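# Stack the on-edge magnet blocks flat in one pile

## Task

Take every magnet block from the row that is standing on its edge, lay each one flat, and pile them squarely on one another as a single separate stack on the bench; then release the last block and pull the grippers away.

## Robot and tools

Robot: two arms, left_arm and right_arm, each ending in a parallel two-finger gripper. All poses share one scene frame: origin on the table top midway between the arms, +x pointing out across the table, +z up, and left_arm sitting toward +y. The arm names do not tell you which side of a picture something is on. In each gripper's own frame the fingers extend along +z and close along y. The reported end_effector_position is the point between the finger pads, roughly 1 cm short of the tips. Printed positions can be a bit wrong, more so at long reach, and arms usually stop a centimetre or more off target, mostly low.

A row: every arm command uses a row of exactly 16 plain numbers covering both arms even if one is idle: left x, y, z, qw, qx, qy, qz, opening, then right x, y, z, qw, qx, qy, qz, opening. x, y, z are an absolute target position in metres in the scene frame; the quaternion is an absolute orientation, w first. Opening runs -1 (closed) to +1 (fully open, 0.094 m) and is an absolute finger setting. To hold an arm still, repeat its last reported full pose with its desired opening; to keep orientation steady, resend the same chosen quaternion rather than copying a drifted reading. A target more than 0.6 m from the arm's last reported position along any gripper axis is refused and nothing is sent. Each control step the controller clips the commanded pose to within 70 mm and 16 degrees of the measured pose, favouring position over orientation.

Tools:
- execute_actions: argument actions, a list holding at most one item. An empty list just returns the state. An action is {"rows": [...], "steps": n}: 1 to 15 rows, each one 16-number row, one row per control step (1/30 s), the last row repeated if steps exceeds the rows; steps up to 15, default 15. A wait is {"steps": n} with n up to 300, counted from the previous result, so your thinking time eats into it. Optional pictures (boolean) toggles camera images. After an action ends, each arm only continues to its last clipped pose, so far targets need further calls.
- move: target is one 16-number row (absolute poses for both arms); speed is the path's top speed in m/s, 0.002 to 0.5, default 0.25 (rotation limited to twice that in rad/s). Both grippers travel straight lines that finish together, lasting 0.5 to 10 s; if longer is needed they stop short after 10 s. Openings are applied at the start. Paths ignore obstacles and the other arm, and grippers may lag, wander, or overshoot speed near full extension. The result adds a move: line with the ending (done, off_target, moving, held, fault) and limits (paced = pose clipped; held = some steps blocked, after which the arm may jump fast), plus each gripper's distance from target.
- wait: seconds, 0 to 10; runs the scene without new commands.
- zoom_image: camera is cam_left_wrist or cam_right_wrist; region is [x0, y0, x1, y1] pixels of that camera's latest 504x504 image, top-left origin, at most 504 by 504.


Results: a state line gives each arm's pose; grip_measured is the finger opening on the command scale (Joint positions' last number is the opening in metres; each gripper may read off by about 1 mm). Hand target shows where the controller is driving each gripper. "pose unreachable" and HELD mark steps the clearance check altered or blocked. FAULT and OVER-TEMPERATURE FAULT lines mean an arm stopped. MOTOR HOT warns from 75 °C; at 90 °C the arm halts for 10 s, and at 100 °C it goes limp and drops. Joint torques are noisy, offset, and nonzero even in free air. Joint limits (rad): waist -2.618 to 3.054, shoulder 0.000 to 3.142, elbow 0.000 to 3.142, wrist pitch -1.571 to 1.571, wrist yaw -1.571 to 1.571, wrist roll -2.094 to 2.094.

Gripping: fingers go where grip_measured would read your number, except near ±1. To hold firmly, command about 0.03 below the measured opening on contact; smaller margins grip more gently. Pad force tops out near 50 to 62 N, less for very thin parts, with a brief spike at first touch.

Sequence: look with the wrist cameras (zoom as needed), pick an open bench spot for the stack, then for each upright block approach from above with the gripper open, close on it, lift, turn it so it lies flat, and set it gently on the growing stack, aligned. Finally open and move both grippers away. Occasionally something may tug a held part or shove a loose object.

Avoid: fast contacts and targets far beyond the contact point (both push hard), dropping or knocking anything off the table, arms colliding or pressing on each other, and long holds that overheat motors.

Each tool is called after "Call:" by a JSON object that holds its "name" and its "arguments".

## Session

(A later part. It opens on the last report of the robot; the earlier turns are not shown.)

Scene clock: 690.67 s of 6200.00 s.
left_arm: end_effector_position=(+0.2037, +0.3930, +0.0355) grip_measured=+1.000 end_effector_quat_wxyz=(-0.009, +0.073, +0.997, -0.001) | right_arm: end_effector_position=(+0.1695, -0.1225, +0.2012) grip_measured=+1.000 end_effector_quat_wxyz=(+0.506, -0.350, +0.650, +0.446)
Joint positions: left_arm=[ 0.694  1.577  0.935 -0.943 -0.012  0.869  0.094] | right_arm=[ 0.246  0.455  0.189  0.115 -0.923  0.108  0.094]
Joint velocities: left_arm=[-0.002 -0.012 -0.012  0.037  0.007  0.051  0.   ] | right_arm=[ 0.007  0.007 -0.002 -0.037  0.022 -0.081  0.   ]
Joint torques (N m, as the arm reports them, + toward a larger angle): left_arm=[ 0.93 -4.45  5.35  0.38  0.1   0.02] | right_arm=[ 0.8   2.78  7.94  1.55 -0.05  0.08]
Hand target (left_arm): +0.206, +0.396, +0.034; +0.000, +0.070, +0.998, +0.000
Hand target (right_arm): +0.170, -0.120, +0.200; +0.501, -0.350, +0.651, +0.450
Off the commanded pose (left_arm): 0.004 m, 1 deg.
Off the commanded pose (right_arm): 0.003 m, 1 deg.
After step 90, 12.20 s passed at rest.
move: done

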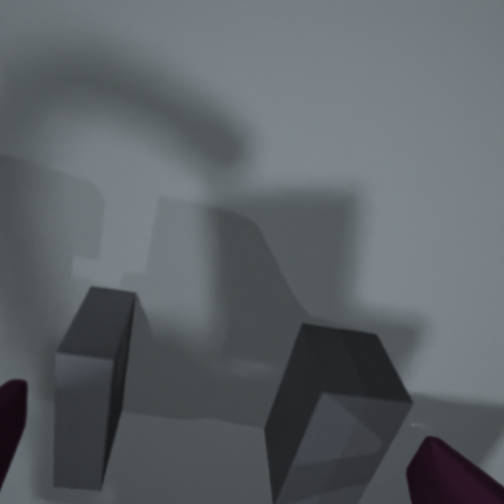

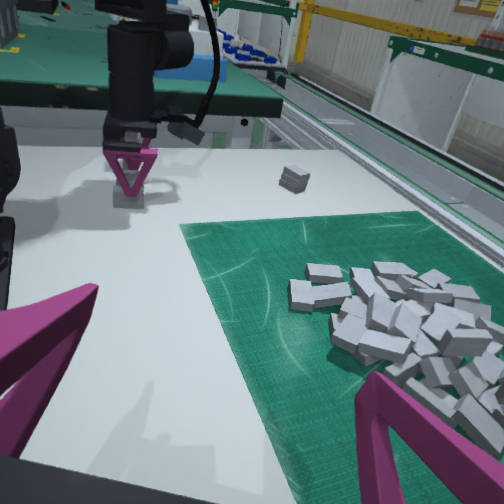

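Call:
{"name": "move", "arguments": {"target": [0.206,0.396,0.018, 0,0.0698,0.9976,0, 1, 0.17,-0.12,0.2, 0.5,-0.35,0.65,0.45, 1], "speed": 0.06}}

Scene clock: 703.07 s of 6200.00 s.
left_arm: end_effector_position=(+0.2037, +0.3930, +0.0197) grip_measured=+1.000 end_effector_quat_wxyz=(-0.009, +0.073, +0.997, -0.001) | right_arm: end_effector_position=(+0.1695, -0.1225, +0.2012) grip_measured=+1.000 end_effector_quat_wxyz=(+0.506, -0.350, +0.650, +0.446)
Joint positions: left_arm=[ 0.694  1.605  0.894 -0.874 -0.012  0.869  0.094] | right_arm=[ 0.246  0.455  0.189  0.115 -0.923  0.108  0.094]
Joint velocities: left_arm=[ 0.007  0.012  0.002 -0.051  0.037 -0.037  0.   ] | right_arm=[-0.012 -0.002 -0.017  0.007  0.007 -0.007  0.   ]
Joint torques (N m, as the arm reports them, + toward a larger angle): left_arm=[ 0.92 -4.62  5.1   0.38  0.1   0.03] | right_arm=[ 0.79  2.74  7.96  1.56 -0.08  0.07]
Hand target (left_arm): +0.206, +0.396, +0.018; -0.000, +0.070, +0.998, -0.000
Hand target (right_arm): +0.170, -0.120, +0.200; +0.501, -0.350, +0.651, +0.450
Off the commanded pose (left_arm): 0.004 m, 1 deg.
Off the commanded pose (right_arm): 0.003 m, 1 deg.
After step 90, 8.50 s passed at rest.
move: done

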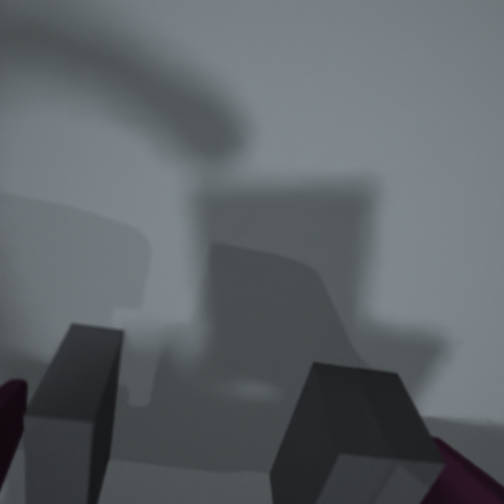

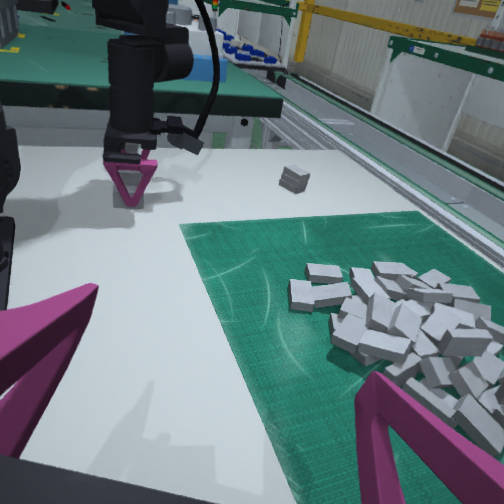

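Call:
{"name": "execute_actions", "arguments": {"actions": [{"rows": [[0.206,0.396,0.018, 0,0.0698,0.9976,0, 0.8, 0.17,-0.12,0.2, 0.5,-0.35,0.65,0.45, 1],[0.206,0.396,0.018, 0,0.0698,0.9976,0, 0.7, 0.17,-0.12,0.2, 0.5,-0.35,0.65,0.45, 1],[0.206,0.396,0.018, 0,0.0698,0.9976,0, 0.6, 0.17,-0.12,0.2, 0.5,-0.35,0.65,0.45, 1],[0.206,0.396,0.018, 0,0.0698,0.9976,0, 0.5, 0.17,-0.12,0.2, 0.5,-0.35,0.65,0.45, 1],[0.206,0.396,0.018, 0,0.0698,0.9976,0, 0.42, 0.17,-0.12,0.2, 0.5,-0.35,0.65,0.45, 1],[0.206,0.396,0.018, 0,0.0698,0.9976,0, 0.34, 0.17,-0.12,0.2, 0.5,-0.35,0.65,0.45, 1],[0.206,0.396,0.018, 0,0.0698,0.9976,0, 0.26, 0.17,-0.12,0.2, 0.5,-0.35,0.65,0.45, 1],[0.206,0.396,0.018, 0,0.0698,0.9976,0, 0.18, 0.17,-0.12,0.2, 0.5,-0.35,0.65,0.45, 1],[0.206,0.396,0.018, 0,0.0698,0.9976,0, 0.1, 0.17,-0.12,0.2, 0.5,-0.35,0.65,0.45, 1],[0.206,0.396,0.018, 0,0.0698,0.9976,0, 0.02, 0.17,-0.12,0.2, 0.5,-0.35,0.65,0.45, 1],[0.206,0.396,0.018, 0,0.0698,0.9976,0, -0.06, 0.17,-0.12,0.2, 0.5,-0.35,0.65,0.45, 1],[0.206,0.396,0.018, 0,0.0698,0.9976,0, -0.12, 0.17,-0.12,0.2, 0.5,-0.35,0.65,0.45, 1]], "steps": 15}]}}

Scene clock: 713.30 s of 6200.00 s.
left_arm: end_effector_position=(+0.2047, +0.3929, +0.0197) grip_measured=-0.117 end_effector_quat_wxyz=(-0.007, +0.073, +0.997, -0.001) | right_arm: end_effector_position=(+0.1695, -0.1225, +0.2012) grip_measured=+1.000 end_effector_quat_wxyz=(+0.506, -0.350, +0.650, +0.446)
Joint positions: left_arm=[ 0.694  1.605  0.894 -0.871 -0.008  0.871  0.041] | right_arm=[ 0.246  0.455  0.189  0.115 -0.923  0.108  0.094]
Joint velocities: left_arm=[-0.002 -0.007 -0.017 -0.037 -0.037  0.007 -0.002] | right_arm=[ 0.012 -0.017  0.002  0.007 -0.037  0.066  0.   ]
Joint torques (N m, as the arm reports them, + toward a larger angle): left_arm=[ 0.88 -4.62  5.13  0.4   0.07 -0.02] | right_arm=[ 0.79  2.8   7.91  1.56 -0.07  0.08]
Hand target (left_arm): +0.206, +0.396, +0.018; -0.000, +0.070, +0.998, -0.000
Hand target (right_arm): +0.170, -0.120, +0.200; +0.501, -0.350, +0.651, +0.450
Off the commanded pose (left_arm): 0.004 m, 1 deg.
Off the commanded pose (right_arm): 0.003 m, 1 deg.
Steps of this call (steps 1 to 90: nothing new was sent; then 6.73 s passed at rest; steps 91 to 105: all 15 steps of this action). Readings (end_effector_position):
91: left_arm (+0.2040, +0.3933, +0.0197) | right_arm (+0.1695, -0.1225, +0.2012)
92: left_arm (+0.2040, +0.3933, +0.0197) | right_arm (+0.1695, -0.1225, +0.2012)
94: left_arm (+0.2042, +0.3933, +0.0197) | right_arm (+0.1695, -0.1225, +0.2012)
98: left_arm (+0.2044, +0.3932, +0.0197) | right_arm (+0.1695, -0.1225, +0.2012)
105: the state above

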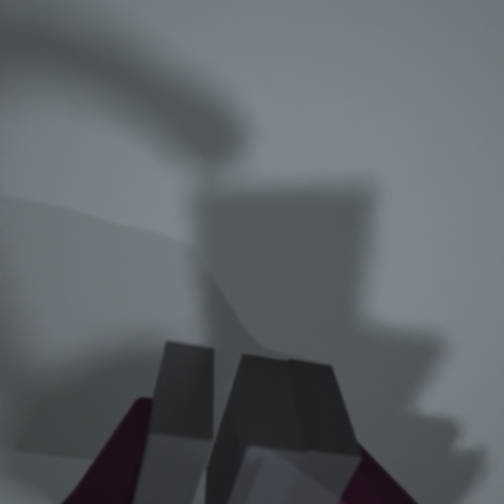

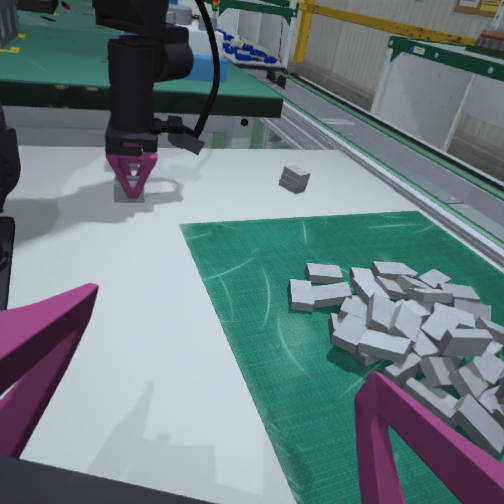

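Call:
{"name": "execute_actions", "arguments": {"actions": [{"rows": [[0.206,0.396,0.018, 0,0.0698,0.9976,0, -0.15, 0.17,-0.12,0.2, 0.5,-0.35,0.65,0.45, 1],[0.206,0.396,0.018, 0,0.0698,0.9976,0, -0.18, 0.17,-0.12,0.2, 0.5,-0.35,0.65,0.45, 1],[0.206,0.396,0.018, 0,0.0698,0.9976,0, -0.2, 0.17,-0.12,0.2, 0.5,-0.35,0.65,0.45, 1],[0.206,0.396,0.018, 0,0.0698,0.9976,0, -0.22, 0.17,-0.12,0.2, 0.5,-0.35,0.65,0.45, 1],[0.206,0.396,0.018, 0,0.0698,0.9976,0, -0.24, 0.17,-0.12,0.2, 0.5,-0.35,0.65,0.45, 1],[0.206,0.396,0.018, 0,0.0698,0.9976,0, -0.26, 0.17,-0.12,0.2, 0.5,-0.35,0.65,0.45, 1]], "steps": 15}]}}

Scene clock: 718.20 s of 6200.00 s.
left_arm: end_effector_position=(+0.2047, +0.3929, +0.0197) grip_measured=-0.257 end_effector_quat_wxyz=(-0.007, +0.073, +0.997, -0.001) | right_arm: end_effector_position=(+0.1695, -0.1225, +0.2012) grip_measured=+1.000 end_effector_quat_wxyz=(+0.506, -0.350, +0.650, +0.446)
Joint positions: left_arm=[ 0.694  1.605  0.894 -0.871 -0.008  0.871  0.035] | right_arm=[ 0.246  0.455  0.189  0.115 -0.923  0.108  0.094]
Joint velocities: left_arm=[ 0.002  0.012 -0.017 -0.022 -0.051  0.037  0.   ] | right_arm=[ 0.002 -0.012 -0.007  0.051  0.022  0.066  0.   ]
Joint torques (N m, as the arm reports them, + toward a larger angle): left_arm=[ 0.99 -4.64  5.2   0.41  0.07  0.01] | right_arm=[ 0.85  2.67  7.86  1.54 -0.07  0.05]
Hand target (left_arm): +0.206, +0.396, +0.018; -0.000, +0.070, +0.998, -0.000
Hand target (right_arm): +0.170, -0.120, +0.200; +0.501, -0.350, +0.651, +0.450
Off the commanded pose (left_arm): 0.004 m, 1 deg.
Off the commanded pose (right_arm): 0.003 m, 1 deg.
Steps of this call (steps 1 to 90: nothing new was sent; then 1.40 s passed at rest; steps 91 to 105: all 15 steps of this action). Readings (end_effector_position):
91: left_arm (+0.2047, +0.3929, +0.0197) | right_arm (+0.1695, -0.1225, +0.2012)
92: left_arm (+0.2047, +0.3929, +0.0197) | right_arm (+0.1695, -0.1225, +0.2012)
94: left_arm (+0.2047, +0.3929, +0.0197) | right_arm (+0.1695, -0.1225, +0.2012)
98: left_arm (+0.2047, +0.3929, +0.0197) | right_arm (+0.1695, -0.1225, +0.2012)
105: the state above

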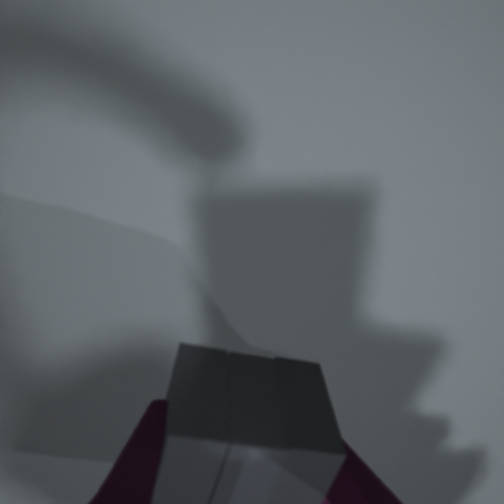

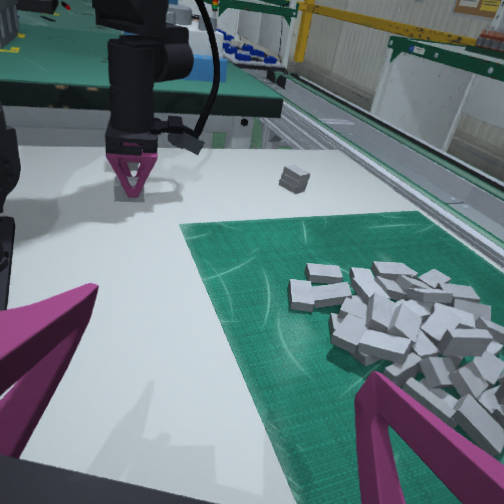

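Call:
{"name": "execute_actions", "arguments": {"actions": [{"rows": [[0.206,0.396,0.018, 0,0.0698,0.9976,0, -0.28, 0.17,-0.12,0.2, 0.5,-0.35,0.65,0.45, 1],[0.206,0.396,0.018, 0,0.0698,0.9976,0, -0.30, 0.17,-0.12,0.2, 0.5,-0.35,0.65,0.45, 1]], "steps": 12}], "pictures": false}}

Scene clock: 721.93 s of 6200.00 s.
left_arm: end_effector_position=(+0.2047, +0.3929, +0.0197) grip_measured=-0.286 end_effector_quat_wxyz=(-0.007, +0.073, +0.997, -0.001) | right_arm: end_effector_position=(+0.1695, -0.1225, +0.2012) grip_measured=+1.000 end_effector_quat_wxyz=(+0.506, -0.350, +0.650, +0.446)
Joint positions: left_arm=[ 0.694  1.605  0.894 -0.871 -0.008  0.871  0.034] | right_arm=[ 0.246  0.455  0.189  0.115 -0.923  0.108  0.094]
Joint velocities: left_arm=[-0.007  0.007 -0.007  0.037 -0.051  0.051 -0.   ] | right_arm=[ 0.007  0.007 -0.007 -0.022 -0.007 -0.095  0.   ]
Joint torques (N m, as the arm reports them, + toward a larger angle): left_arm=[ 1.   -4.57  5.16  0.4   0.06  0.03] | right_arm=[ 0.83  2.81  7.92  1.56 -0.07  0.08]
Hand target (left_arm): +0.206, +0.396, +0.018; -0.000, +0.070, +0.998, -0.000
Hand target (right_arm): +0.170, -0.120, +0.200; +0.501, -0.350, +0.651, +0.450
Off the commanded pose (left_arm): 0.004 m, 1 deg.
Off the commanded pose (right_arm): 0.003 m, 1 deg.
Steps of this call (steps 1 to 90: nothing new was sent; then 0.33 s passed at rest; steps 91 to 102: all 12 steps of this action). Readings (end_effector_position):
91: left_arm (+0.2047, +0.3929, +0.0197) | right_arm (+0.1695, -0.1225, +0.2012)
92: left_arm (+0.2047, +0.3929, +0.0197) | right_arm (+0.1695, -0.1225, +0.2012)
94: left_arm (+0.2047, +0.3929, +0.0197) | right_arm (+0.1695, -0.1225, +0.2012)
98: left_arm (+0.2047, +0.3929, +0.0197) | right_arm (+0.1695, -0.1225, +0.2012)
102: the state above

Call:
{"name": "execute_actions", "arguments": {"actions": [{"rows": [[0.206,0.396,0.018, 0,0.0698,0.9976,0, -0.32, 0.17,-0.12,0.2, 0.5,-0.35,0.65,0.45, 1]], "steps": 10}], "pictures": false}}

Scene clock: 725.00 s of 6200.00 s.
left_arm: end_effector_position=(+0.2047, +0.3929, +0.0197) grip_measured=-0.294 end_effector_quat_wxyz=(-0.007, +0.073, +0.997, -0.001) | right_arm: end_effector_position=(+0.1695, -0.1225, +0.2012) grip_measured=+1.000 end_effector_quat_wxyz=(+0.506, -0.350, +0.650, +0.446)
Joint positions: left_arm=[ 0.694  1.605  0.894 -0.871 -0.008  0.871  0.033] | right_arm=[ 0.246  0.455  0.189  0.115 -0.923  0.108  0.094]
Joint velocities: left_arm=[ 0.007 -0.002  0.002 -0.037 -0.095 -0.007 -0.001] | right_arm=[ 0.002  0.002 -0.007  0.051 -0.022 -0.037  0.   ]
Joint torques (N m, as the arm reports them, + toward a larger angle): left_arm=[ 0.97 -4.62  5.13  0.4   0.07 -0.03] | right_arm=[ 0.9   2.82  8.02  1.56 -0.07  0.08]
Hand target (left_arm): +0.206, +0.396, +0.018; -0.000, +0.070, +0.998, -0.000
Hand target (right_arm): +0.170, -0.120, +0.200; +0.501, -0.350, +0.651, +0.450
Off the commanded pose (left_arm): 0.004 m, 1 deg.
Off the commanded pose (right_arm): 0.003 m, 1 deg.
Steps of this call (steps 1 to 82: nothing new was sent; steps 83 to 92: all 10 steps of this action). Readings (end_effector_position):
83: left_arm (+0.2047, +0.3929, +0.0197) | right_arm (+0.1695, -0.1225, +0.2012)
84: left_arm (+0.2047, +0.3929, +0.0197) | right_arm (+0.1695, -0.1225, +0.2012)
86: left_arm (+0.2047, +0.3929, +0.0197) | right_arm (+0.1695, -0.1225, +0.2012)
90: left_arm (+0.2047, +0.3929, +0.0197) | right_arm (+0.1695, -0.1225, +0.2012)
92: the state above

Call:
{"name": "move", "arguments": {"target": [0.206,0.396,0.042, 0,0.0698,0.9976,0, -0.325, 0.17,-0.12,0.2, 0.5,-0.35,0.65,0.45, 1], "speed": 0.1}}

Call:
{"name": "move", "arguments": {"target": [0.215,0.403,0.042, 0,0.4226,0.9063,0, -0.325, 0.17,-0.12,0.2, 0.5,-0.35,0.65,0.45, 1], "speed": 0.25}}

Scene clock: 760.83 s of 6200.00 s.
left_arm: end_effector_position=(+0.1994, +0.3882, +0.0252) grip_measured=-0.294 end_effector_quat_wxyz=(-0.020, +0.073, +0.997, -0.015) | right_arm: end_effector_position=(+0.1695, -0.1225, +0.2012) grip_measured=+1.000 end_effector_quat_wxyz=(+0.506, -0.350, +0.650, +0.446)
Joint positions: left_arm=[ 0.694  1.605  0.917 -0.933 -0.008  0.871  0.033] | right_arm=[ 0.246  0.455  0.189  0.115 -0.923  0.108  0.094]
Joint velocities: left_arm=[-0.017  0.002  0.007 -0.11   0.037 -0.051 -0.   ] | right_arm=[-0.012 -0.017  0.007  0.007 -0.037 -0.022  0.   ]
Joint torques (N m, as the arm reports them, + toward a larger angle): left_arm=[ 0.96 -7.79  8.37  0.    0.08  0.  ] | right_arm=[ 0.83  2.79  7.91  1.57 -0.09  0.06]
Hand target (left_arm): +0.206, +0.396, +0.042; -0.000, +0.070, +0.998, +0.000
Hand target (right_arm): +0.170, -0.120, +0.200; +0.501, -0.350, +0.651, +0.450
Off the commanded pose (left_arm): 0.020 m, 3 deg.
Off the commanded pose (right_arm): 0.003 m, 1 deg.
After step 90, 32.10 s passed at rest.
move: off_target (left_arm)

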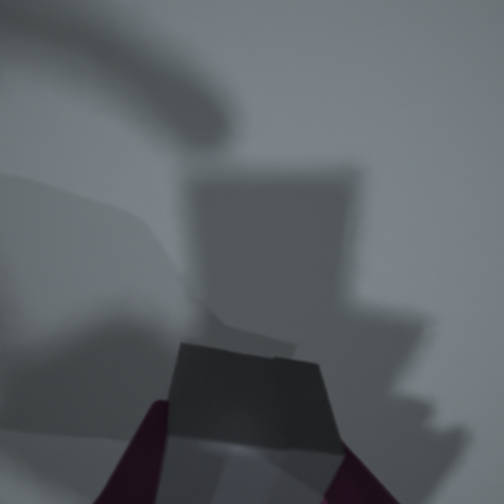

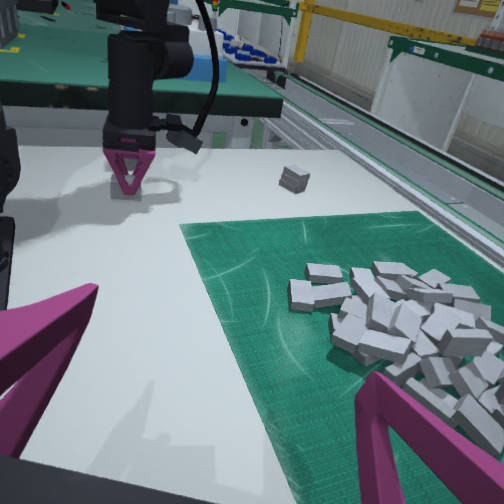

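Scene clock: 762.87 s of 6200.00 s.
left_arm: end_effector_position=(+0.2100, +0.3977, +0.0349) grip_measured=-0.294 end_effector_quat_wxyz=(-0.006, +0.422, +0.906, -0.003) | right_arm: end_effector_position=(+0.1695, -0.1225, +0.2012) grip_measured=+1.000 end_effector_quat_wxyz=(+0.506, -0.350, +0.650, +0.446)
Joint positions: left_arm=[ 0.694  1.605  0.961 -0.938 -0.008  1.596  0.033] | right_arm=[ 0.246  0.455  0.189  0.115 -0.923  0.108  0.094]
Joint velocities: left_arm=[ 0.012 -0.002  0.002 -0.051  0.022 -0.022  0.001] | right_arm=[-0.007 -0.007  0.007  0.022 -0.007  0.007  0.   ]
Joint torques (N m, as the arm reports them, + toward a larger angle): left_arm=[ 0.74 -4.56  8.65  0.05  0.08  0.01] | right_arm=[ 0.8   2.86  7.92  1.57 -0.07  0.08]
Hand target (left_arm): +0.215, +0.403, +0.042; +0.000, +0.422, +0.906, +0.000
Hand target (right_arm): +0.170, -0.120, +0.200; +0.501, -0.350, +0.651, +0.450
Off the commanded pose (left_arm): 0.010 m, 1 deg.
Off the commanded pose (right_arm): 0.003 m, 1 deg.
move: done

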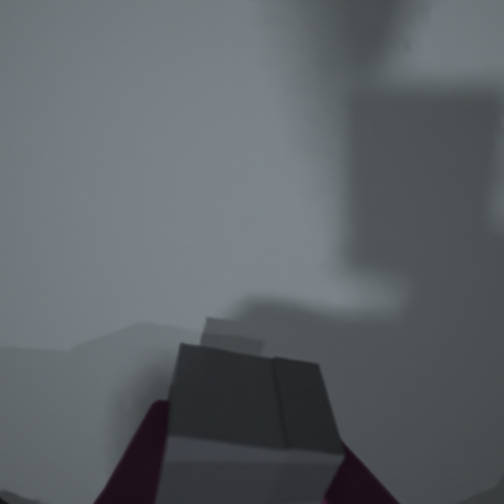

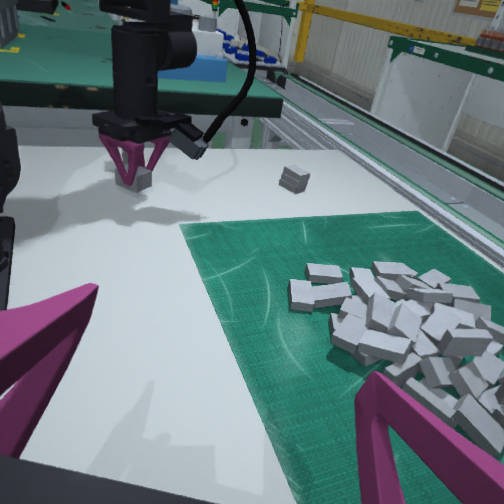

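Call:
{"name": "move", "arguments": {"target": [0.213,0.401,0.018, 0,0.4226,0.9063,0, -0.325, 0.17,-0.12,0.2, 0.5,-0.35,0.65,0.45, 1], "speed": 0.06}}

Scene clock: 772.47 s of 6200.00 s.
left_arm: end_effector_position=(+0.2070, +0.3950, +0.0199) grip_measured=-0.294 end_effector_quat_wxyz=(-0.010, +0.423, +0.906, -0.014) | right_arm: end_effector_position=(+0.1695, -0.1225, +0.2012) grip_measured=+1.000 end_effector_quat_wxyz=(+0.506, -0.350, +0.650, +0.446)
Joint positions: left_arm=[ 0.694  1.636  0.928 -0.896 -0.008  1.598  0.033] | right_arm=[ 0.246  0.455  0.189  0.115 -0.923  0.108  0.094]
Joint velocities: left_arm=[-0.007 -0.007 -0.022  0.051 -0.037 -0.081 -0.   ] | right_arm=[-0.007  0.007 -0.017 -0.037 -0.022  0.007  0.   ]
Joint torques (N m, as the arm reports them, + toward a larger angle): left_arm=[ 0.64 -4.83  5.12  0.56  0.06  0.04] | right_arm=[ 0.81  2.8   7.97  1.56 -0.05  0.07]
Hand target (left_arm): +0.213, +0.401, +0.018; -0.000, +0.423, +0.906, -0.000
Hand target (right_arm): +0.170, -0.120, +0.200; +0.501, -0.350, +0.651, +0.450
Off the commanded pose (left_arm): 0.009 m, 2 deg.
Off the commanded pose (right_arm): 0.003 m, 1 deg.
After step 90, 5.90 s passed at rest.
move: done

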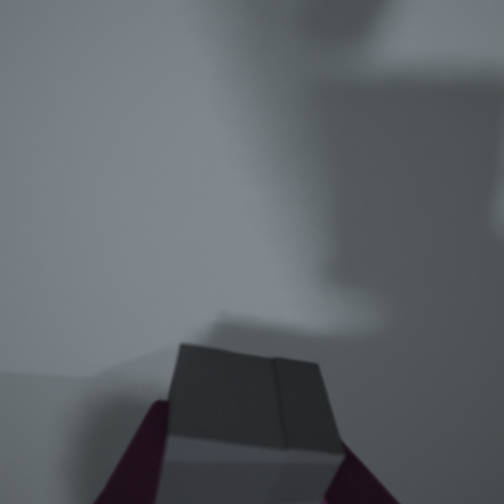

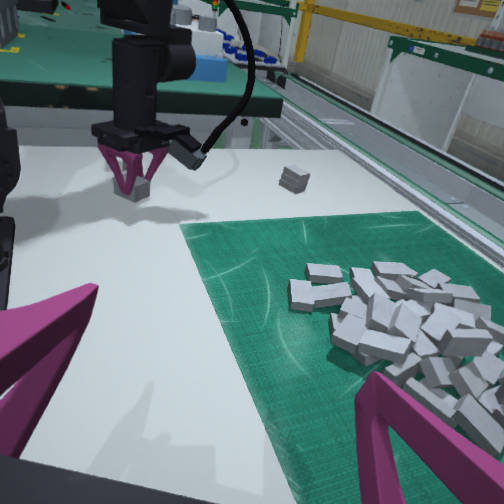

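Call:
{"name": "execute_actions", "arguments": {"actions": [{"rows": [[0.207,0.395,0.02, 0,0.4226,0.9063,0, -0.27, 0.17,-0.12,0.2, 0.5,-0.35,0.65,0.45, 1],[0.207,0.395,0.02, 0,0.4226,0.9063,0, -0.2, 0.17,-0.12,0.2, 0.5,-0.35,0.65,0.45, 1],[0.207,0.395,0.02, 0,0.4226,0.9063,0, -0.1, 0.17,-0.12,0.2, 0.5,-0.35,0.65,0.45, 1],[0.207,0.395,0.02, 0,0.4226,0.9063,0, 0.1, 0.17,-0.12,0.2, 0.5,-0.35,0.65,0.45, 1]], "steps": 12}], "pictures": false}}

Call:
{"name": "move", "arguments": {"target": [0.207,0.395,0.085, 0,0.4226,0.9063,0, 0.3, 0.17,-0.12,0.2, 0.5,-0.35,0.65,0.45, 1], "speed": 0.15}}

Scene clock: 786.33 s of 6200.00 s.
left_arm: end_effector_position=(+0.2030, +0.3915, +0.0153) grip_measured=+0.097 end_effector_quat_wxyz=(-0.011, +0.423, +0.906, -0.015) | right_arm: end_effector_position=(+0.1695, -0.1225, +0.2012) grip_measured=+1.000 end_effector_quat_wxyz=(+0.506, -0.350, +0.650, +0.446)
Joint positions: left_arm=[ 0.694  1.63   0.9   -0.878 -0.008  1.598  0.052] | right_arm=[ 0.246  0.455  0.189  0.115 -0.923  0.108  0.094]
Joint velocities: left_arm=[ 0.007 -0.002 -0.012  0.022 -0.007  0.022  0.001] | right_arm=[-0.002  0.002  0.007 -0.022  0.007  0.022  0.   ]
Joint torques (N m, as the arm reports them, + toward a larger angle): left_arm=[ 0.4  -6.99  5.02  0.3   0.08  0.02] | right_arm=[ 0.79  2.86  8.02  1.54 -0.07  0.06]
Hand target (left_arm): +0.207, +0.395, +0.020; -0.000, +0.422, +0.906, -0.000
Hand target (right_arm): +0.170, -0.120, +0.200; +0.501, -0.350, +0.651, +0.450
Off the commanded pose (left_arm): 0.007 m, 2 deg.
Off the commanded pose (right_arm): 0.003 m, 1 deg.
Steps of this call (steps 1 to 90: nothing new was sent; then 10.47 s passed at rest; steps 91 to 102: all 12 steps of this action). Readings (end_effector_position):
91: left_arm (+0.2065, +0.3946, +0.0196) | right_arm (+0.1695, -0.1225, +0.2012)
92: left_arm (+0.2064, +0.3945, +0.0193) | right_arm (+0.1695, -0.1225, +0.2012)
94: left_arm (+0.2046, +0.3929, +0.0173) | right_arm (+0.1695, -0.1225, +0.2012)
98: left_arm (+0.2023, +0.3908, +0.0153) | right_arm (+0.1695, -0.1225, +0.2012)
102: the state above

Scene clock: 787.67 s of 6200.00 s.
left_arm: end_effector_position=(+0.2044, +0.3927, +0.0743) grip_measured=+0.298 end_effector_quat_wxyz=(-0.009, +0.424, +0.906, -0.010) | right_arm: end_effector_position=(+0.1695, -0.1225, +0.2012) grip_measured=+1.000 end_effector_quat_wxyz=(+0.506, -0.350, +0.650, +0.446)
Joint positions: left_arm=[ 0.694  1.541  1.061 -1.117 -0.008  1.598  0.061] | right_arm=[ 0.246  0.455  0.189  0.115 -0.923  0.108  0.094]
Joint velocities: left_arm=[-0.002  0.002 -0.002 -0.037 -0.037  0.051 -0.   ] | right_arm=[ 0.002 -0.007  0.017  0.037  0.022 -0.007  0.   ]
Joint torques (N m, as the arm reports them, + toward a larger angle): left_arm=[ 0.51 -6.49  7.85  0.06  0.07  0.02] | right_arm=[ 0.82  2.85  7.88  1.54 -0.07  0.09]
Hand target (left_arm): +0.207, +0.395, +0.085; +0.000, +0.422, +0.906, -0.000
Hand target (right_arm): +0.170, -0.120, +0.200; +0.501, -0.350, +0.651, +0.450
Off the commanded pose (left_arm): 0.011 m, 2 deg.
Off the commanded pose (right_arm): 0.003 m, 1 deg.
move: off_target (left_arm)

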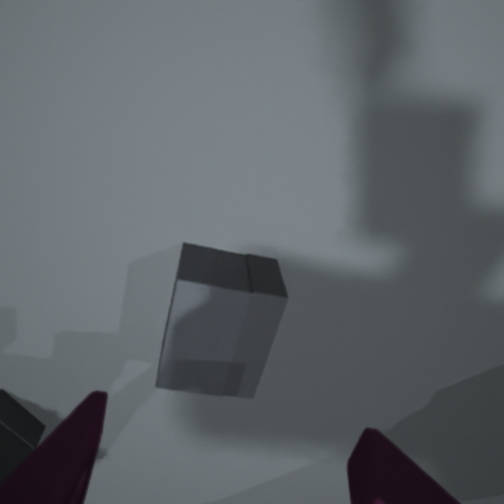

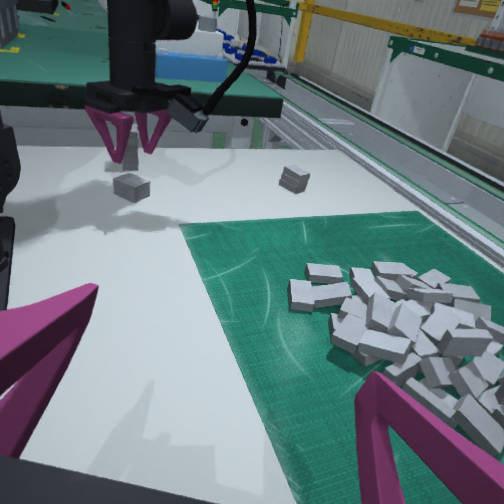

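Call:
{"name": "zoom_image", "arguments": {"camera": "cam_left_wrist", "region": [110, 210, 330, 420]}}

Region (110, 210, 330, 420) of cam_left_wrist's 504x504 image, scaled by 2.291, with more detail than that image has; it fills the top 481 rows of this view, and the rest is white.

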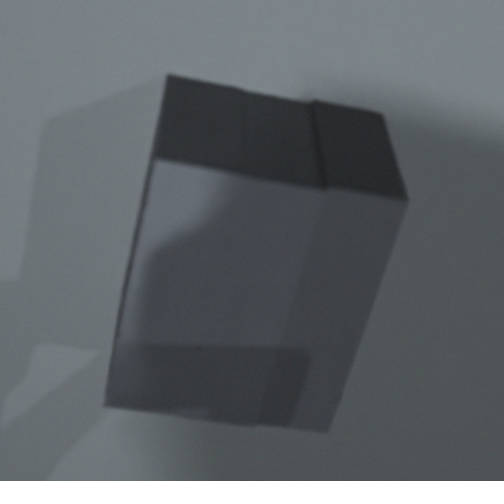

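Call:
{"name": "move", "arguments": {"target": [0.219,0.405,0.072, -0.2034,-0.3339,0.9174,-0.0740, 1, 0.17,-0.12,0.2, 0.5,-0.35,0.65,0.45, 1], "speed": 0.35}}

Scene clock: 805.13 s of 6200.00 s.
left_arm: end_effector_position=(+0.2170, +0.4016, +0.0665) grip_measured=+1.000 end_effector_quat_wxyz=(-0.209, -0.322, +0.921, -0.069) | right_arm: end_effector_position=(+0.1695, -0.1225, +0.2012) grip_measured=+1.000 end_effector_quat_wxyz=(+0.506, -0.350, +0.650, +0.446)
Joint positions: left_arm=[ 0.678  1.999  1.486 -1.501 -0.023  0.031  0.094] | right_arm=[ 0.246  0.455  0.189  0.115 -0.923  0.108  0.094]
Joint velocities: left_arm=[ 0.007 -0.002 -0.002 -0.066 -0.022 -0.037  0.   ] | right_arm=[ 0.002  0.007  0.002 -0.081  0.051 -0.051  0.   ]
Joint torques (N m, as the arm reports them, + toward a larger angle): left_arm=[ 0.91 -7.88  7.48 -0.65  0.08 -0.08] | right_arm=[ 0.85  2.82  7.93  1.55 -0.07  0.08]
Hand target (left_arm): +0.219, +0.405, +0.072; -0.204, -0.332, +0.918, -0.072
Hand target (right_arm): +0.170, -0.120, +0.200; +0.501, -0.350, +0.651, +0.450
Off the commanded pose (left_arm): 0.007 m, 2 deg.
Off the commanded pose (right_arm): 0.003 m, 1 deg.
After step 90, 11.53 s passed at rest.
move: done

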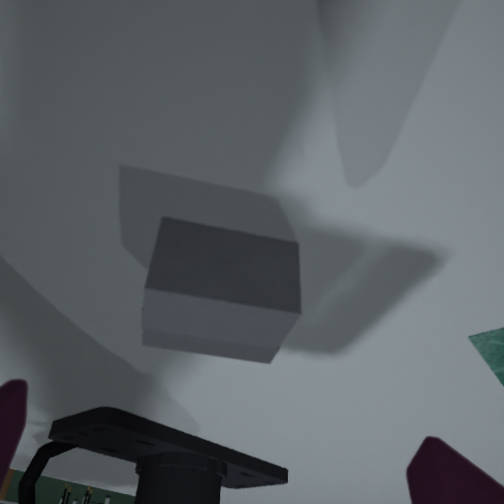

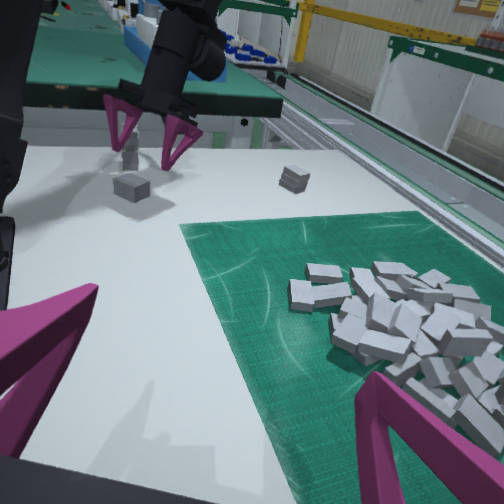

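Call:
{"name": "move", "arguments": {"target": [0.2125,0.400,0.042, -0.2034,-0.3339,0.9174,-0.0740, 1, 0.17,-0.12,0.2, 0.5,-0.35,0.65,0.45, 1], "speed": 0.1}}

Scene clock: 812.33 s of 6200.00 s.
left_arm: end_effector_position=(+0.2130, +0.3973, +0.0459) grip_measured=+1.000 end_effector_quat_wxyz=(-0.207, -0.323, +0.921, -0.070) | right_arm: end_effector_position=(+0.1695, -0.1225, +0.2012) grip_measured=+1.000 end_effector_quat_wxyz=(+0.506, -0.350, +0.650, +0.446)
Joint positions: left_arm=[ 0.678  1.999  1.402 -1.413 -0.019  0.029  0.094] | right_arm=[ 0.246  0.455  0.189  0.115 -0.923  0.108  0.094]
Joint velocities: left_arm=[-0.012  0.002  0.002  0.007  0.022 -0.066  0.   ] | right_arm=[-0.002  0.012 -0.007 -0.007 -0.022 -0.066  0.   ]
Joint torques (N m, as the arm reports them, + toward a larger angle): left_arm=[ 1.29 -7.32  4.52 -0.34  0.06 -0.08] | right_arm=[ 0.75  2.72  7.89  1.56 -0.08  0.07]
Hand target (left_arm): +0.213, +0.400, +0.042; -0.203, -0.334, +0.917, -0.074
Hand target (right_arm): +0.170, -0.120, +0.200; +0.501, -0.350, +0.651, +0.450
Off the commanded pose (left_arm): 0.005 m, 1 deg.
Off the commanded pose (right_arm): 0.003 m, 1 deg.
After step 90, 3.30 s passed at rest.
move: done

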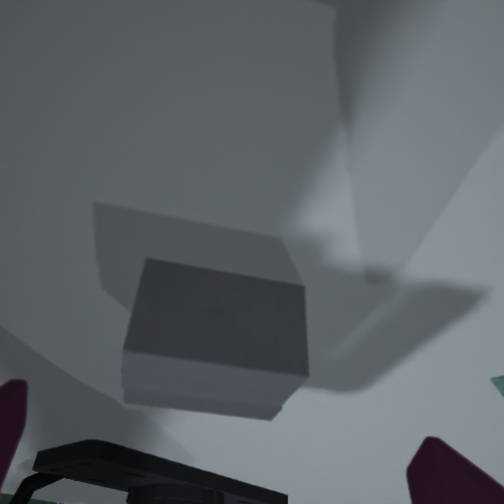

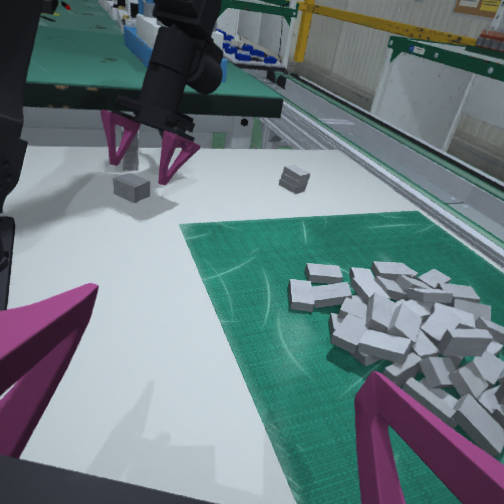

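Call:
{"name": "move", "arguments": {"target": [0.202,0.398,0.019, -0.2034,-0.3339,0.9174,-0.0740, 1, 0.17,-0.12,0.2, 0.5,-0.35,0.65,0.45, 1], "speed": 0.07}}

Scene clock: 817.50 s of 6200.00 s.
left_arm: end_effector_position=(+0.2024, +0.3951, +0.0213) grip_measured=+1.000 end_effector_quat_wxyz=(-0.209, -0.331, +0.917, -0.074) | right_arm: end_effector_position=(+0.1695, -0.1225, +0.2012) grip_measured=+1.000 end_effector_quat_wxyz=(+0.506, -0.350, +0.650, +0.446)
Joint positions: left_arm=[ 0.699  2.01   1.308 -1.315 -0.019  0.032  0.094] | right_arm=[ 0.246  0.455  0.189  0.115 -0.923  0.108  0.094]
Joint velocities: left_arm=[-0.012 -0.022 -0.022 -0.022 -0.095  0.066  0.   ] | right_arm=[-0.007 -0.017  0.007 -0.037  0.007 -0.037  0.   ]
Joint torques (N m, as the arm reports them, + toward a larger angle): left_arm=[ 0.87 -7.66  4.28 -0.35  0.    0.01] | right_arm=[ 0.82  2.82  7.94  1.57 -0.08  0.08]
Hand target (left_arm): +0.202, +0.398, +0.019; -0.204, -0.334, +0.917, -0.074
Hand target (right_arm): +0.170, -0.120, +0.200; +0.501, -0.350, +0.651, +0.450
Off the commanded pose (left_arm): 0.004 m, 1 deg.
Off the commanded pose (right_arm): 0.003 m, 1 deg.
After step 90, 1.23 s passed at rest.
move: done

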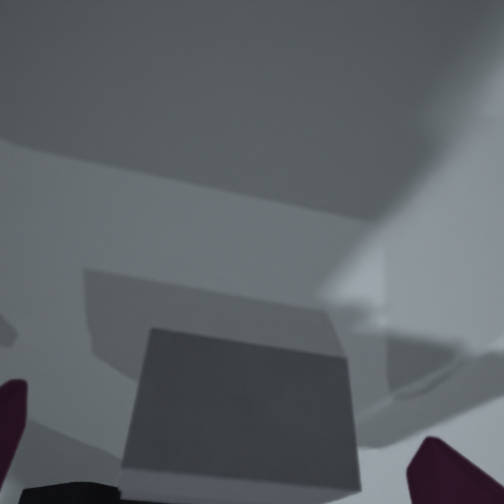

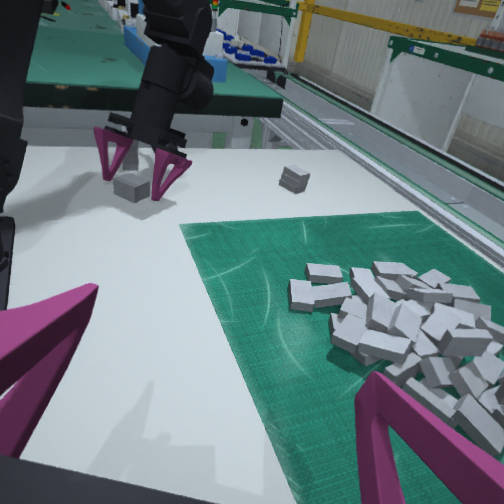

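Call:
{"name": "move", "arguments": {"target": [0.2055,0.391,0.019, -0.2034,-0.3339,0.9174,-0.0740, 1, 0.17,-0.12,0.2, 0.5,-0.35,0.65,0.45, 1], "speed": 0.05}}

Scene clock: 833.40 s of 6200.00 s.
left_arm: end_effector_position=(+0.2008, +0.3931, +0.0196) grip_measured=+1.000 end_effector_quat_wxyz=(-0.211, -0.335, +0.915, -0.075) | right_arm: end_effector_position=(+0.1695, -0.1225, +0.2012) grip_measured=+1.000 end_effector_quat_wxyz=(+0.506, -0.350, +0.650, +0.446)
Joint positions: left_arm=[ 0.699  2.01   1.298 -1.311 -0.016  0.024  0.094] | right_arm=[ 0.246  0.455  0.189  0.115 -0.923  0.108  0.094]
Joint velocities: left_arm=[-0.002 -0.002 -0.007 -0.022  0.037 -0.037  0.   ] | right_arm=[-0.007  0.002  0.017  0.022 -0.125 -0.007  0.   ]
Joint torques (N m, as the arm reports them, + toward a larger angle): left_arm=[-1.14 -8.22  4.25 -0.38  0.05 -0.08] | right_arm=[ 0.84  2.85  7.99  1.56 -0.07  0.06]
Hand target (left_arm): +0.205, +0.391, +0.019; -0.204, -0.334, +0.917, -0.074
Hand target (right_arm): +0.170, -0.120, +0.200; +0.501, -0.350, +0.651, +0.450
Off the commanded pose (left_arm): 0.005 m, 1 deg.
Off the commanded pose (right_arm): 0.003 m, 1 deg.
After step 90, 12.17 s passed at rest.
move: done

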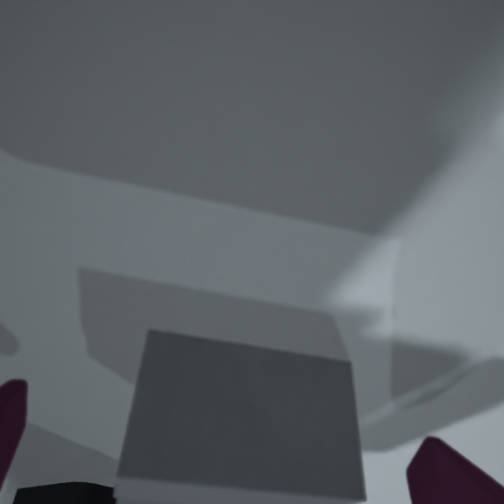

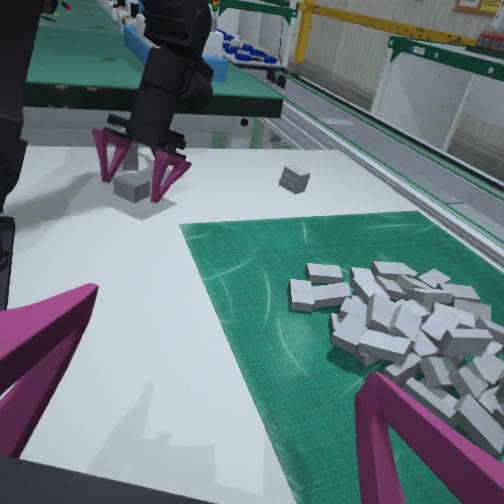

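Call:
{"name": "execute_actions", "arguments": {"actions": [{"rows": [[0.2055,0.391,0.019, -0.2034,-0.3339,0.9174,-0.0740, 0.7, 0.17,-0.12,0.2, 0.5,-0.35,0.65,0.45, 1],[0.2055,0.391,0.019, -0.2034,-0.3339,0.9174,-0.0740, 0.5, 0.17,-0.12,0.2, 0.5,-0.35,0.65,0.45, 1],[0.2055,0.391,0.019, -0.2034,-0.3339,0.9174,-0.0740, 0.35, 0.17,-0.12,0.2, 0.5,-0.35,0.65,0.45, 1],[0.2055,0.391,0.019, -0.2034,-0.3339,0.9174,-0.0740, 0.25, 0.17,-0.12,0.2, 0.5,-0.35,0.65,0.45, 1],[0.2055,0.391,0.019, -0.2034,-0.3339,0.9174,-0.0740, 0.17, 0.17,-0.12,0.2, 0.5,-0.35,0.65,0.45, 1],[0.2055,0.391,0.019, -0.2034,-0.3339,0.9174,-0.0740, 0.12, 0.17,-0.12,0.2, 0.5,-0.35,0.65,0.45, 1],[0.2055,0.391,0.019, -0.2034,-0.3339,0.9174,-0.0740, 0.08, 0.17,-0.12,0.2, 0.5,-0.35,0.65,0.45, 1],[0.2055,0.391,0.019, -0.2034,-0.3339,0.9174,-0.0740, 0.04, 0.17,-0.12,0.2, 0.5,-0.35,0.65,0.45, 1],[0.2055,0.391,0.019, -0.2034,-0.3339,0.9174,-0.0740, 0.0, 0.17,-0.12,0.2, 0.5,-0.35,0.65,0.45, 1],[0.2055,0.391,0.019, -0.2034,-0.3339,0.9174,-0.0740, -0.04, 0.17,-0.12,0.2, 0.5,-0.35,0.65,0.45, 1],[0.2055,0.391,0.019, -0.2034,-0.3339,0.9174,-0.0740, -0.07, 0.17,-0.12,0.2, 0.5,-0.35,0.65,0.45, 1],[0.2055,0.391,0.019, -0.2034,-0.3339,0.9174,-0.0740, -0.1, 0.17,-0.12,0.2, 0.5,-0.35,0.65,0.45, 1],[0.2055,0.391,0.019, -0.2034,-0.3339,0.9174,-0.0740, -0.12, 0.17,-0.12,0.2, 0.5,-0.35,0.65,0.45, 1],[0.2055,0.391,0.019, -0.2034,-0.3339,0.9174,-0.0740, -0.14, 0.17,-0.12,0.2, 0.5,-0.35,0.65,0.45, 1]], "steps": 15}], "pictures": false}}

Call:
{"name": "execute_actions", "arguments": {"actions": [{"rows": [[0.2055,0.391,0.019, -0.2034,-0.3339,0.9174,-0.0740, -0.145, 0.17,-0.12,0.2, 0.5,-0.35,0.65,0.45, 1]], "steps": 8}]}}

Scene clock: 845.97 s of 6200.00 s.
left_arm: end_effector_position=(+0.2009, +0.3933, +0.0195) grip_measured=-0.110 end_effector_quat_wxyz=(-0.211, -0.336, +0.915, -0.074) | right_arm: end_effector_position=(+0.1695, -0.1225, +0.2012) grip_measured=+1.000 end_effector_quat_wxyz=(+0.506, -0.350, +0.650, +0.446)
Joint positions: left_arm=[ 0.699  2.01   1.298 -1.31  -0.016  0.021  0.042] | right_arm=[ 0.246  0.455  0.189  0.115 -0.923  0.108  0.094]
Joint velocities: left_arm=[ 0.002 -0.012  0.007 -0.022  0.037 -0.007 -0.   ] | right_arm=[ 0.012 -0.017 -0.002  0.066  0.022 -0.037  0.   ]
Joint torques (N m, as the arm reports them, + toward a larger angle): left_arm=[-1.03 -8.18  4.13 -0.37  0.08 -0.08] | right_arm=[ 0.76  2.81  7.9   1.56 -0.07  0.09]
Hand target (left_arm): +0.205, +0.391, +0.019; -0.204, -0.334, +0.917, -0.074
Hand target (right_arm): +0.170, -0.120, +0.200; +0.501, -0.350, +0.651, +0.450
Off the commanded pose (left_arm): 0.005 m, 1 deg.
Off the commanded pose (right_arm): 0.003 m, 1 deg.
Steps of this call (steps 1 to 90: nothing new was sent; then 9.07 s passed at rest; steps 91 to 105: all 15 steps of this action). Readings (end_effector_position):
91: left_arm (+0.2010, +0.3931, +0.0196) | right_arm (+0.1695, -0.1225, +0.2012)
92: left_arm (+0.2010, +0.3931, +0.0196) | right_arm (+0.1695, -0.1225, +0.2012)
94: left_arm (+0.2010, +0.3931, +0.0196) | right_arm (+0.1695, -0.1225, +0.2012)
98: left_arm (+0.2010, +0.3931, +0.0196) | right_arm (+0.1695, -0.1225, +0.2012)
105: the state above

Scene clock: 846.23 s of 6200.00 s.
left_arm: end_effector_position=(+0.2009, +0.3933, +0.0195) grip_measured=-0.110 end_effector_quat_wxyz=(-0.211, -0.336, +0.915, -0.074) | right_arm: end_effector_position=(+0.1695, -0.1225, +0.2012) grip_measured=+1.000 end_effector_quat_wxyz=(+0.506, -0.350, +0.650, +0.446)
Joint positions: left_arm=[ 0.699  2.01   1.298 -1.31  -0.016  0.021  0.042] | right_arm=[ 0.246  0.455  0.189  0.115 -0.923  0.108  0.094]
Joint velocities: left_arm=[ 0.002 -0.017  0.007 -0.022  0.051 -0.022  0.   ] | right_arm=[-0.002  0.002 -0.022 -0.022 -0.022 -0.007  0.   ]
Joint torques (N m, as the arm reports them, + toward a larger angle): left_arm=[-1.21 -8.22  4.25 -0.37  0.09 -0.07] | right_arm=[ 0.87  2.78  8.    1.59 -0.08  0.07]
Hand target (left_arm): +0.205, +0.391, +0.019; -0.203, -0.334, +0.917, -0.074
Hand target (right_arm): +0.170, -0.120, +0.200; +0.501, -0.350, +0.651, +0.450
Off the commanded pose (left_arm): 0.005 m, 1 deg.
Off the commanded pose (right_arm): 0.003 m, 1 deg.
Steps of this call (steps 1 to 8: all 8 steps of this action). Readings (end_effector_position):
1: left_arm (+0.2009, +0.3933, +0.0195) | right_arm (+0.1695, -0.1225, +0.2012)
2: left_arm (+0.2009, +0.3933, +0.0195) | right_arm (+0.1695, -0.1225, +0.2012)
4: left_arm (+0.2009, +0.3933, +0.0195) | right_arm (+0.1695, -0.1225, +0.2012)
8: the state above

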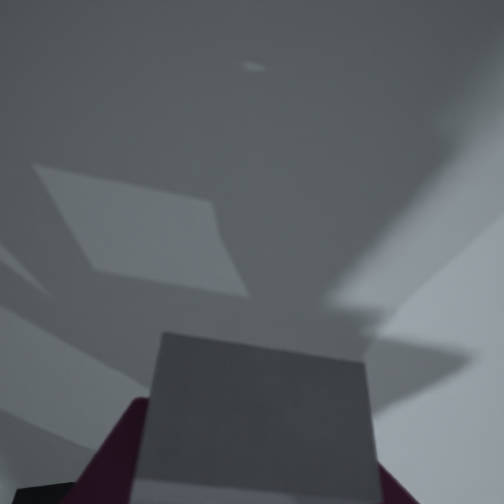

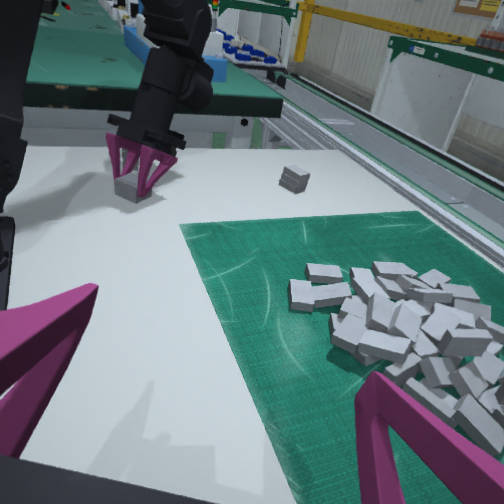

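Call:
{"name": "move", "arguments": {"target": [0.2055,0.391,0.062, -0.2034,-0.3339,0.9174,-0.0740, -0.145, 0.17,-0.12,0.2, 0.5,-0.35,0.65,0.45, 1], "speed": 0.1}}

Scene clock: 851.87 s of 6200.00 s.
left_arm: end_effector_position=(+0.2017, +0.3938, +0.0453) grip_measured=-0.110 end_effector_quat_wxyz=(-0.211, -0.336, +0.915, -0.075) | right_arm: end_effector_position=(+0.1695, -0.1225, +0.2012) grip_measured=+1.000 end_effector_quat_wxyz=(+0.506, -0.350, +0.650, +0.446)
Joint positions: left_arm=[ 0.699  1.973  1.356 -1.405 -0.016  0.021  0.042] | right_arm=[ 0.246  0.455  0.189  0.115 -0.923  0.108  0.094]
Joint velocities: left_arm=[-0.002  0.007  0.007 -0.037 -0.022  0.022  0.   ] | right_arm=[ 0.002  0.017  0.002 -0.007 -0.022 -0.037  0.   ]
Joint torques (N m, as the arm reports them, + toward a larger angle): left_arm=[ -1.19 -10.14   7.25  -0.91   0.07  -0.06] | right_arm=[ 0.85  2.75  7.94  1.57 -0.06  0.07]
Hand target (left_arm): +0.205, +0.391, +0.061; -0.203, -0.334, +0.917, -0.074
Hand target (right_arm): +0.170, -0.120, +0.200; +0.501, -0.350, +0.651, +0.450
Off the commanded pose (left_arm): 0.017 m, 1 deg.
Off the commanded pose (right_arm): 0.003 m, 1 deg.
After step 90, 1.67 s passed at rest.
move: off_target (left_arm)

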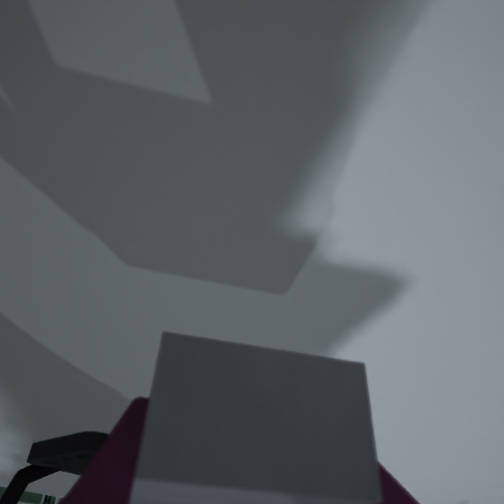

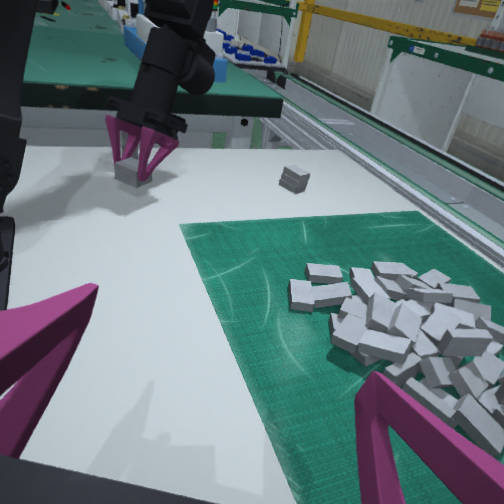

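Call:
{"name": "move", "arguments": {"target": [0.283,0.406,0.105, 0.1665,-0.2797,0.9443,0.0493, -0.145, 0.17,-0.12,0.2, 0.5,-0.35,0.65,0.45, 1], "speed": 0.2}}

Scene clock: 859.13 s of 6200.00 s.
left_arm: end_effector_position=(+0.2684, +0.4015, +0.0882) grip_measured=-0.110 end_effector_quat_wxyz=(+0.124, -0.290, +0.948, +0.037) | right_arm: end_effector_position=(+0.1695, -0.1225, +0.2012) grip_measured=+1.000 end_effector_quat_wxyz=(+0.506, -0.350, +0.650, +0.446)
Joint positions: left_arm=[ 0.586  1.48   1.027 -0.859  0.008  0.021  0.042] | right_arm=[ 0.246  0.455  0.189  0.115 -0.923  0.108  0.094]
Joint velocities: left_arm=[-0.017  0.007 -0.017  0.022  0.051 -0.037 -0.   ] | right_arm=[-0.022  0.002  0.002 -0.007 -0.007 -0.022  0.   ]
Joint torques (N m, as the arm reports them, + toward a larger angle): left_arm=[-0.97 -7.48  7.02  1.04  0.04 -0.07] | right_arm=[ 0.79  2.73  7.92  1.55 -0.09  0.08]
Hand target (left_arm): +0.282, +0.406, +0.105; +0.167, -0.285, +0.943, +0.047
Hand target (right_arm): +0.170, -0.120, +0.200; +0.501, -0.350, +0.651, +0.450
Off the commanded pose (left_arm): 0.023 m, 5 deg.
Off the commanded pose (right_arm): 0.003 m, 1 deg.
After step 90, 1.70 s passed at rest.
move: off_target (left_arm)

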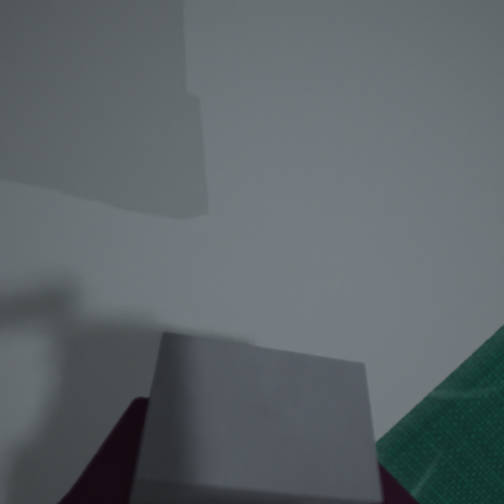

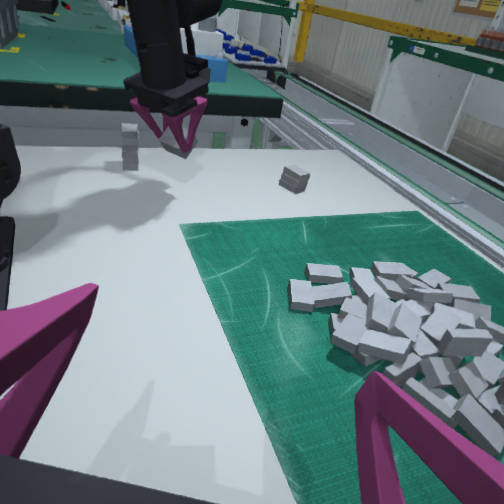

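Call:
{"name": "move", "arguments": {"target": [0.3624,0.4076,0.095, 0.5577,-0.1912,0.7966,0.1339, -0.145, 0.17,-0.12,0.2, 0.5,-0.35,0.65,0.45, 1], "speed": 0.2}}

Scene clock: 869.63 s of 6200.00 s.
left_arm: end_effector_position=(+0.3496, +0.4068, +0.0654) grip_measured=-0.110 end_effector_quat_wxyz=(+0.512, -0.208, +0.824, +0.123) | right_arm: end_effector_position=(+0.1695, -0.1225, +0.2012) grip_measured=+1.000 end_effector_quat_wxyz=(+0.506, -0.350, +0.650, +0.446)
Joint positions: left_arm=[0.482 1.534 0.336 0.736 0.026 0.001 0.042] | right_arm=[ 0.246  0.455  0.189  0.115 -0.923  0.108  0.094]
Joint velocities: left_arm=[-0.012 -0.002 -0.002  0.037 -0.037 -0.022  0.   ] | right_arm=[-0.012  0.012 -0.007 -0.022 -0.066  0.022  0.   ]
Joint torques (N m, as the arm reports them, + toward a larger angle): left_arm=[-1.11 -4.31  6.02  2.43  0.03 -0.08] | right_arm=[ 0.85  2.74  7.97  1.56 -0.05  0.07]
Hand target (left_arm): +0.363, +0.408, +0.093; +0.558, -0.195, +0.797, +0.128
Hand target (right_arm): +0.170, -0.120, +0.200; +0.501, -0.350, +0.651, +0.450
Off the commanded pose (left_arm): 0.032 m, 7 deg.
Off the commanded pose (right_arm): 0.003 m, 1 deg.
After step 90, 4.27 s passed at rest.
move: off_target (left_arm)

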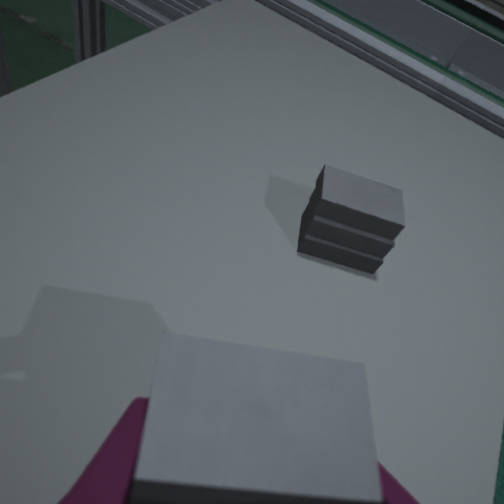

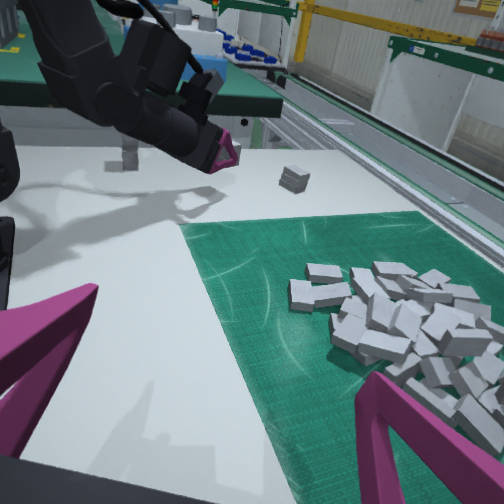

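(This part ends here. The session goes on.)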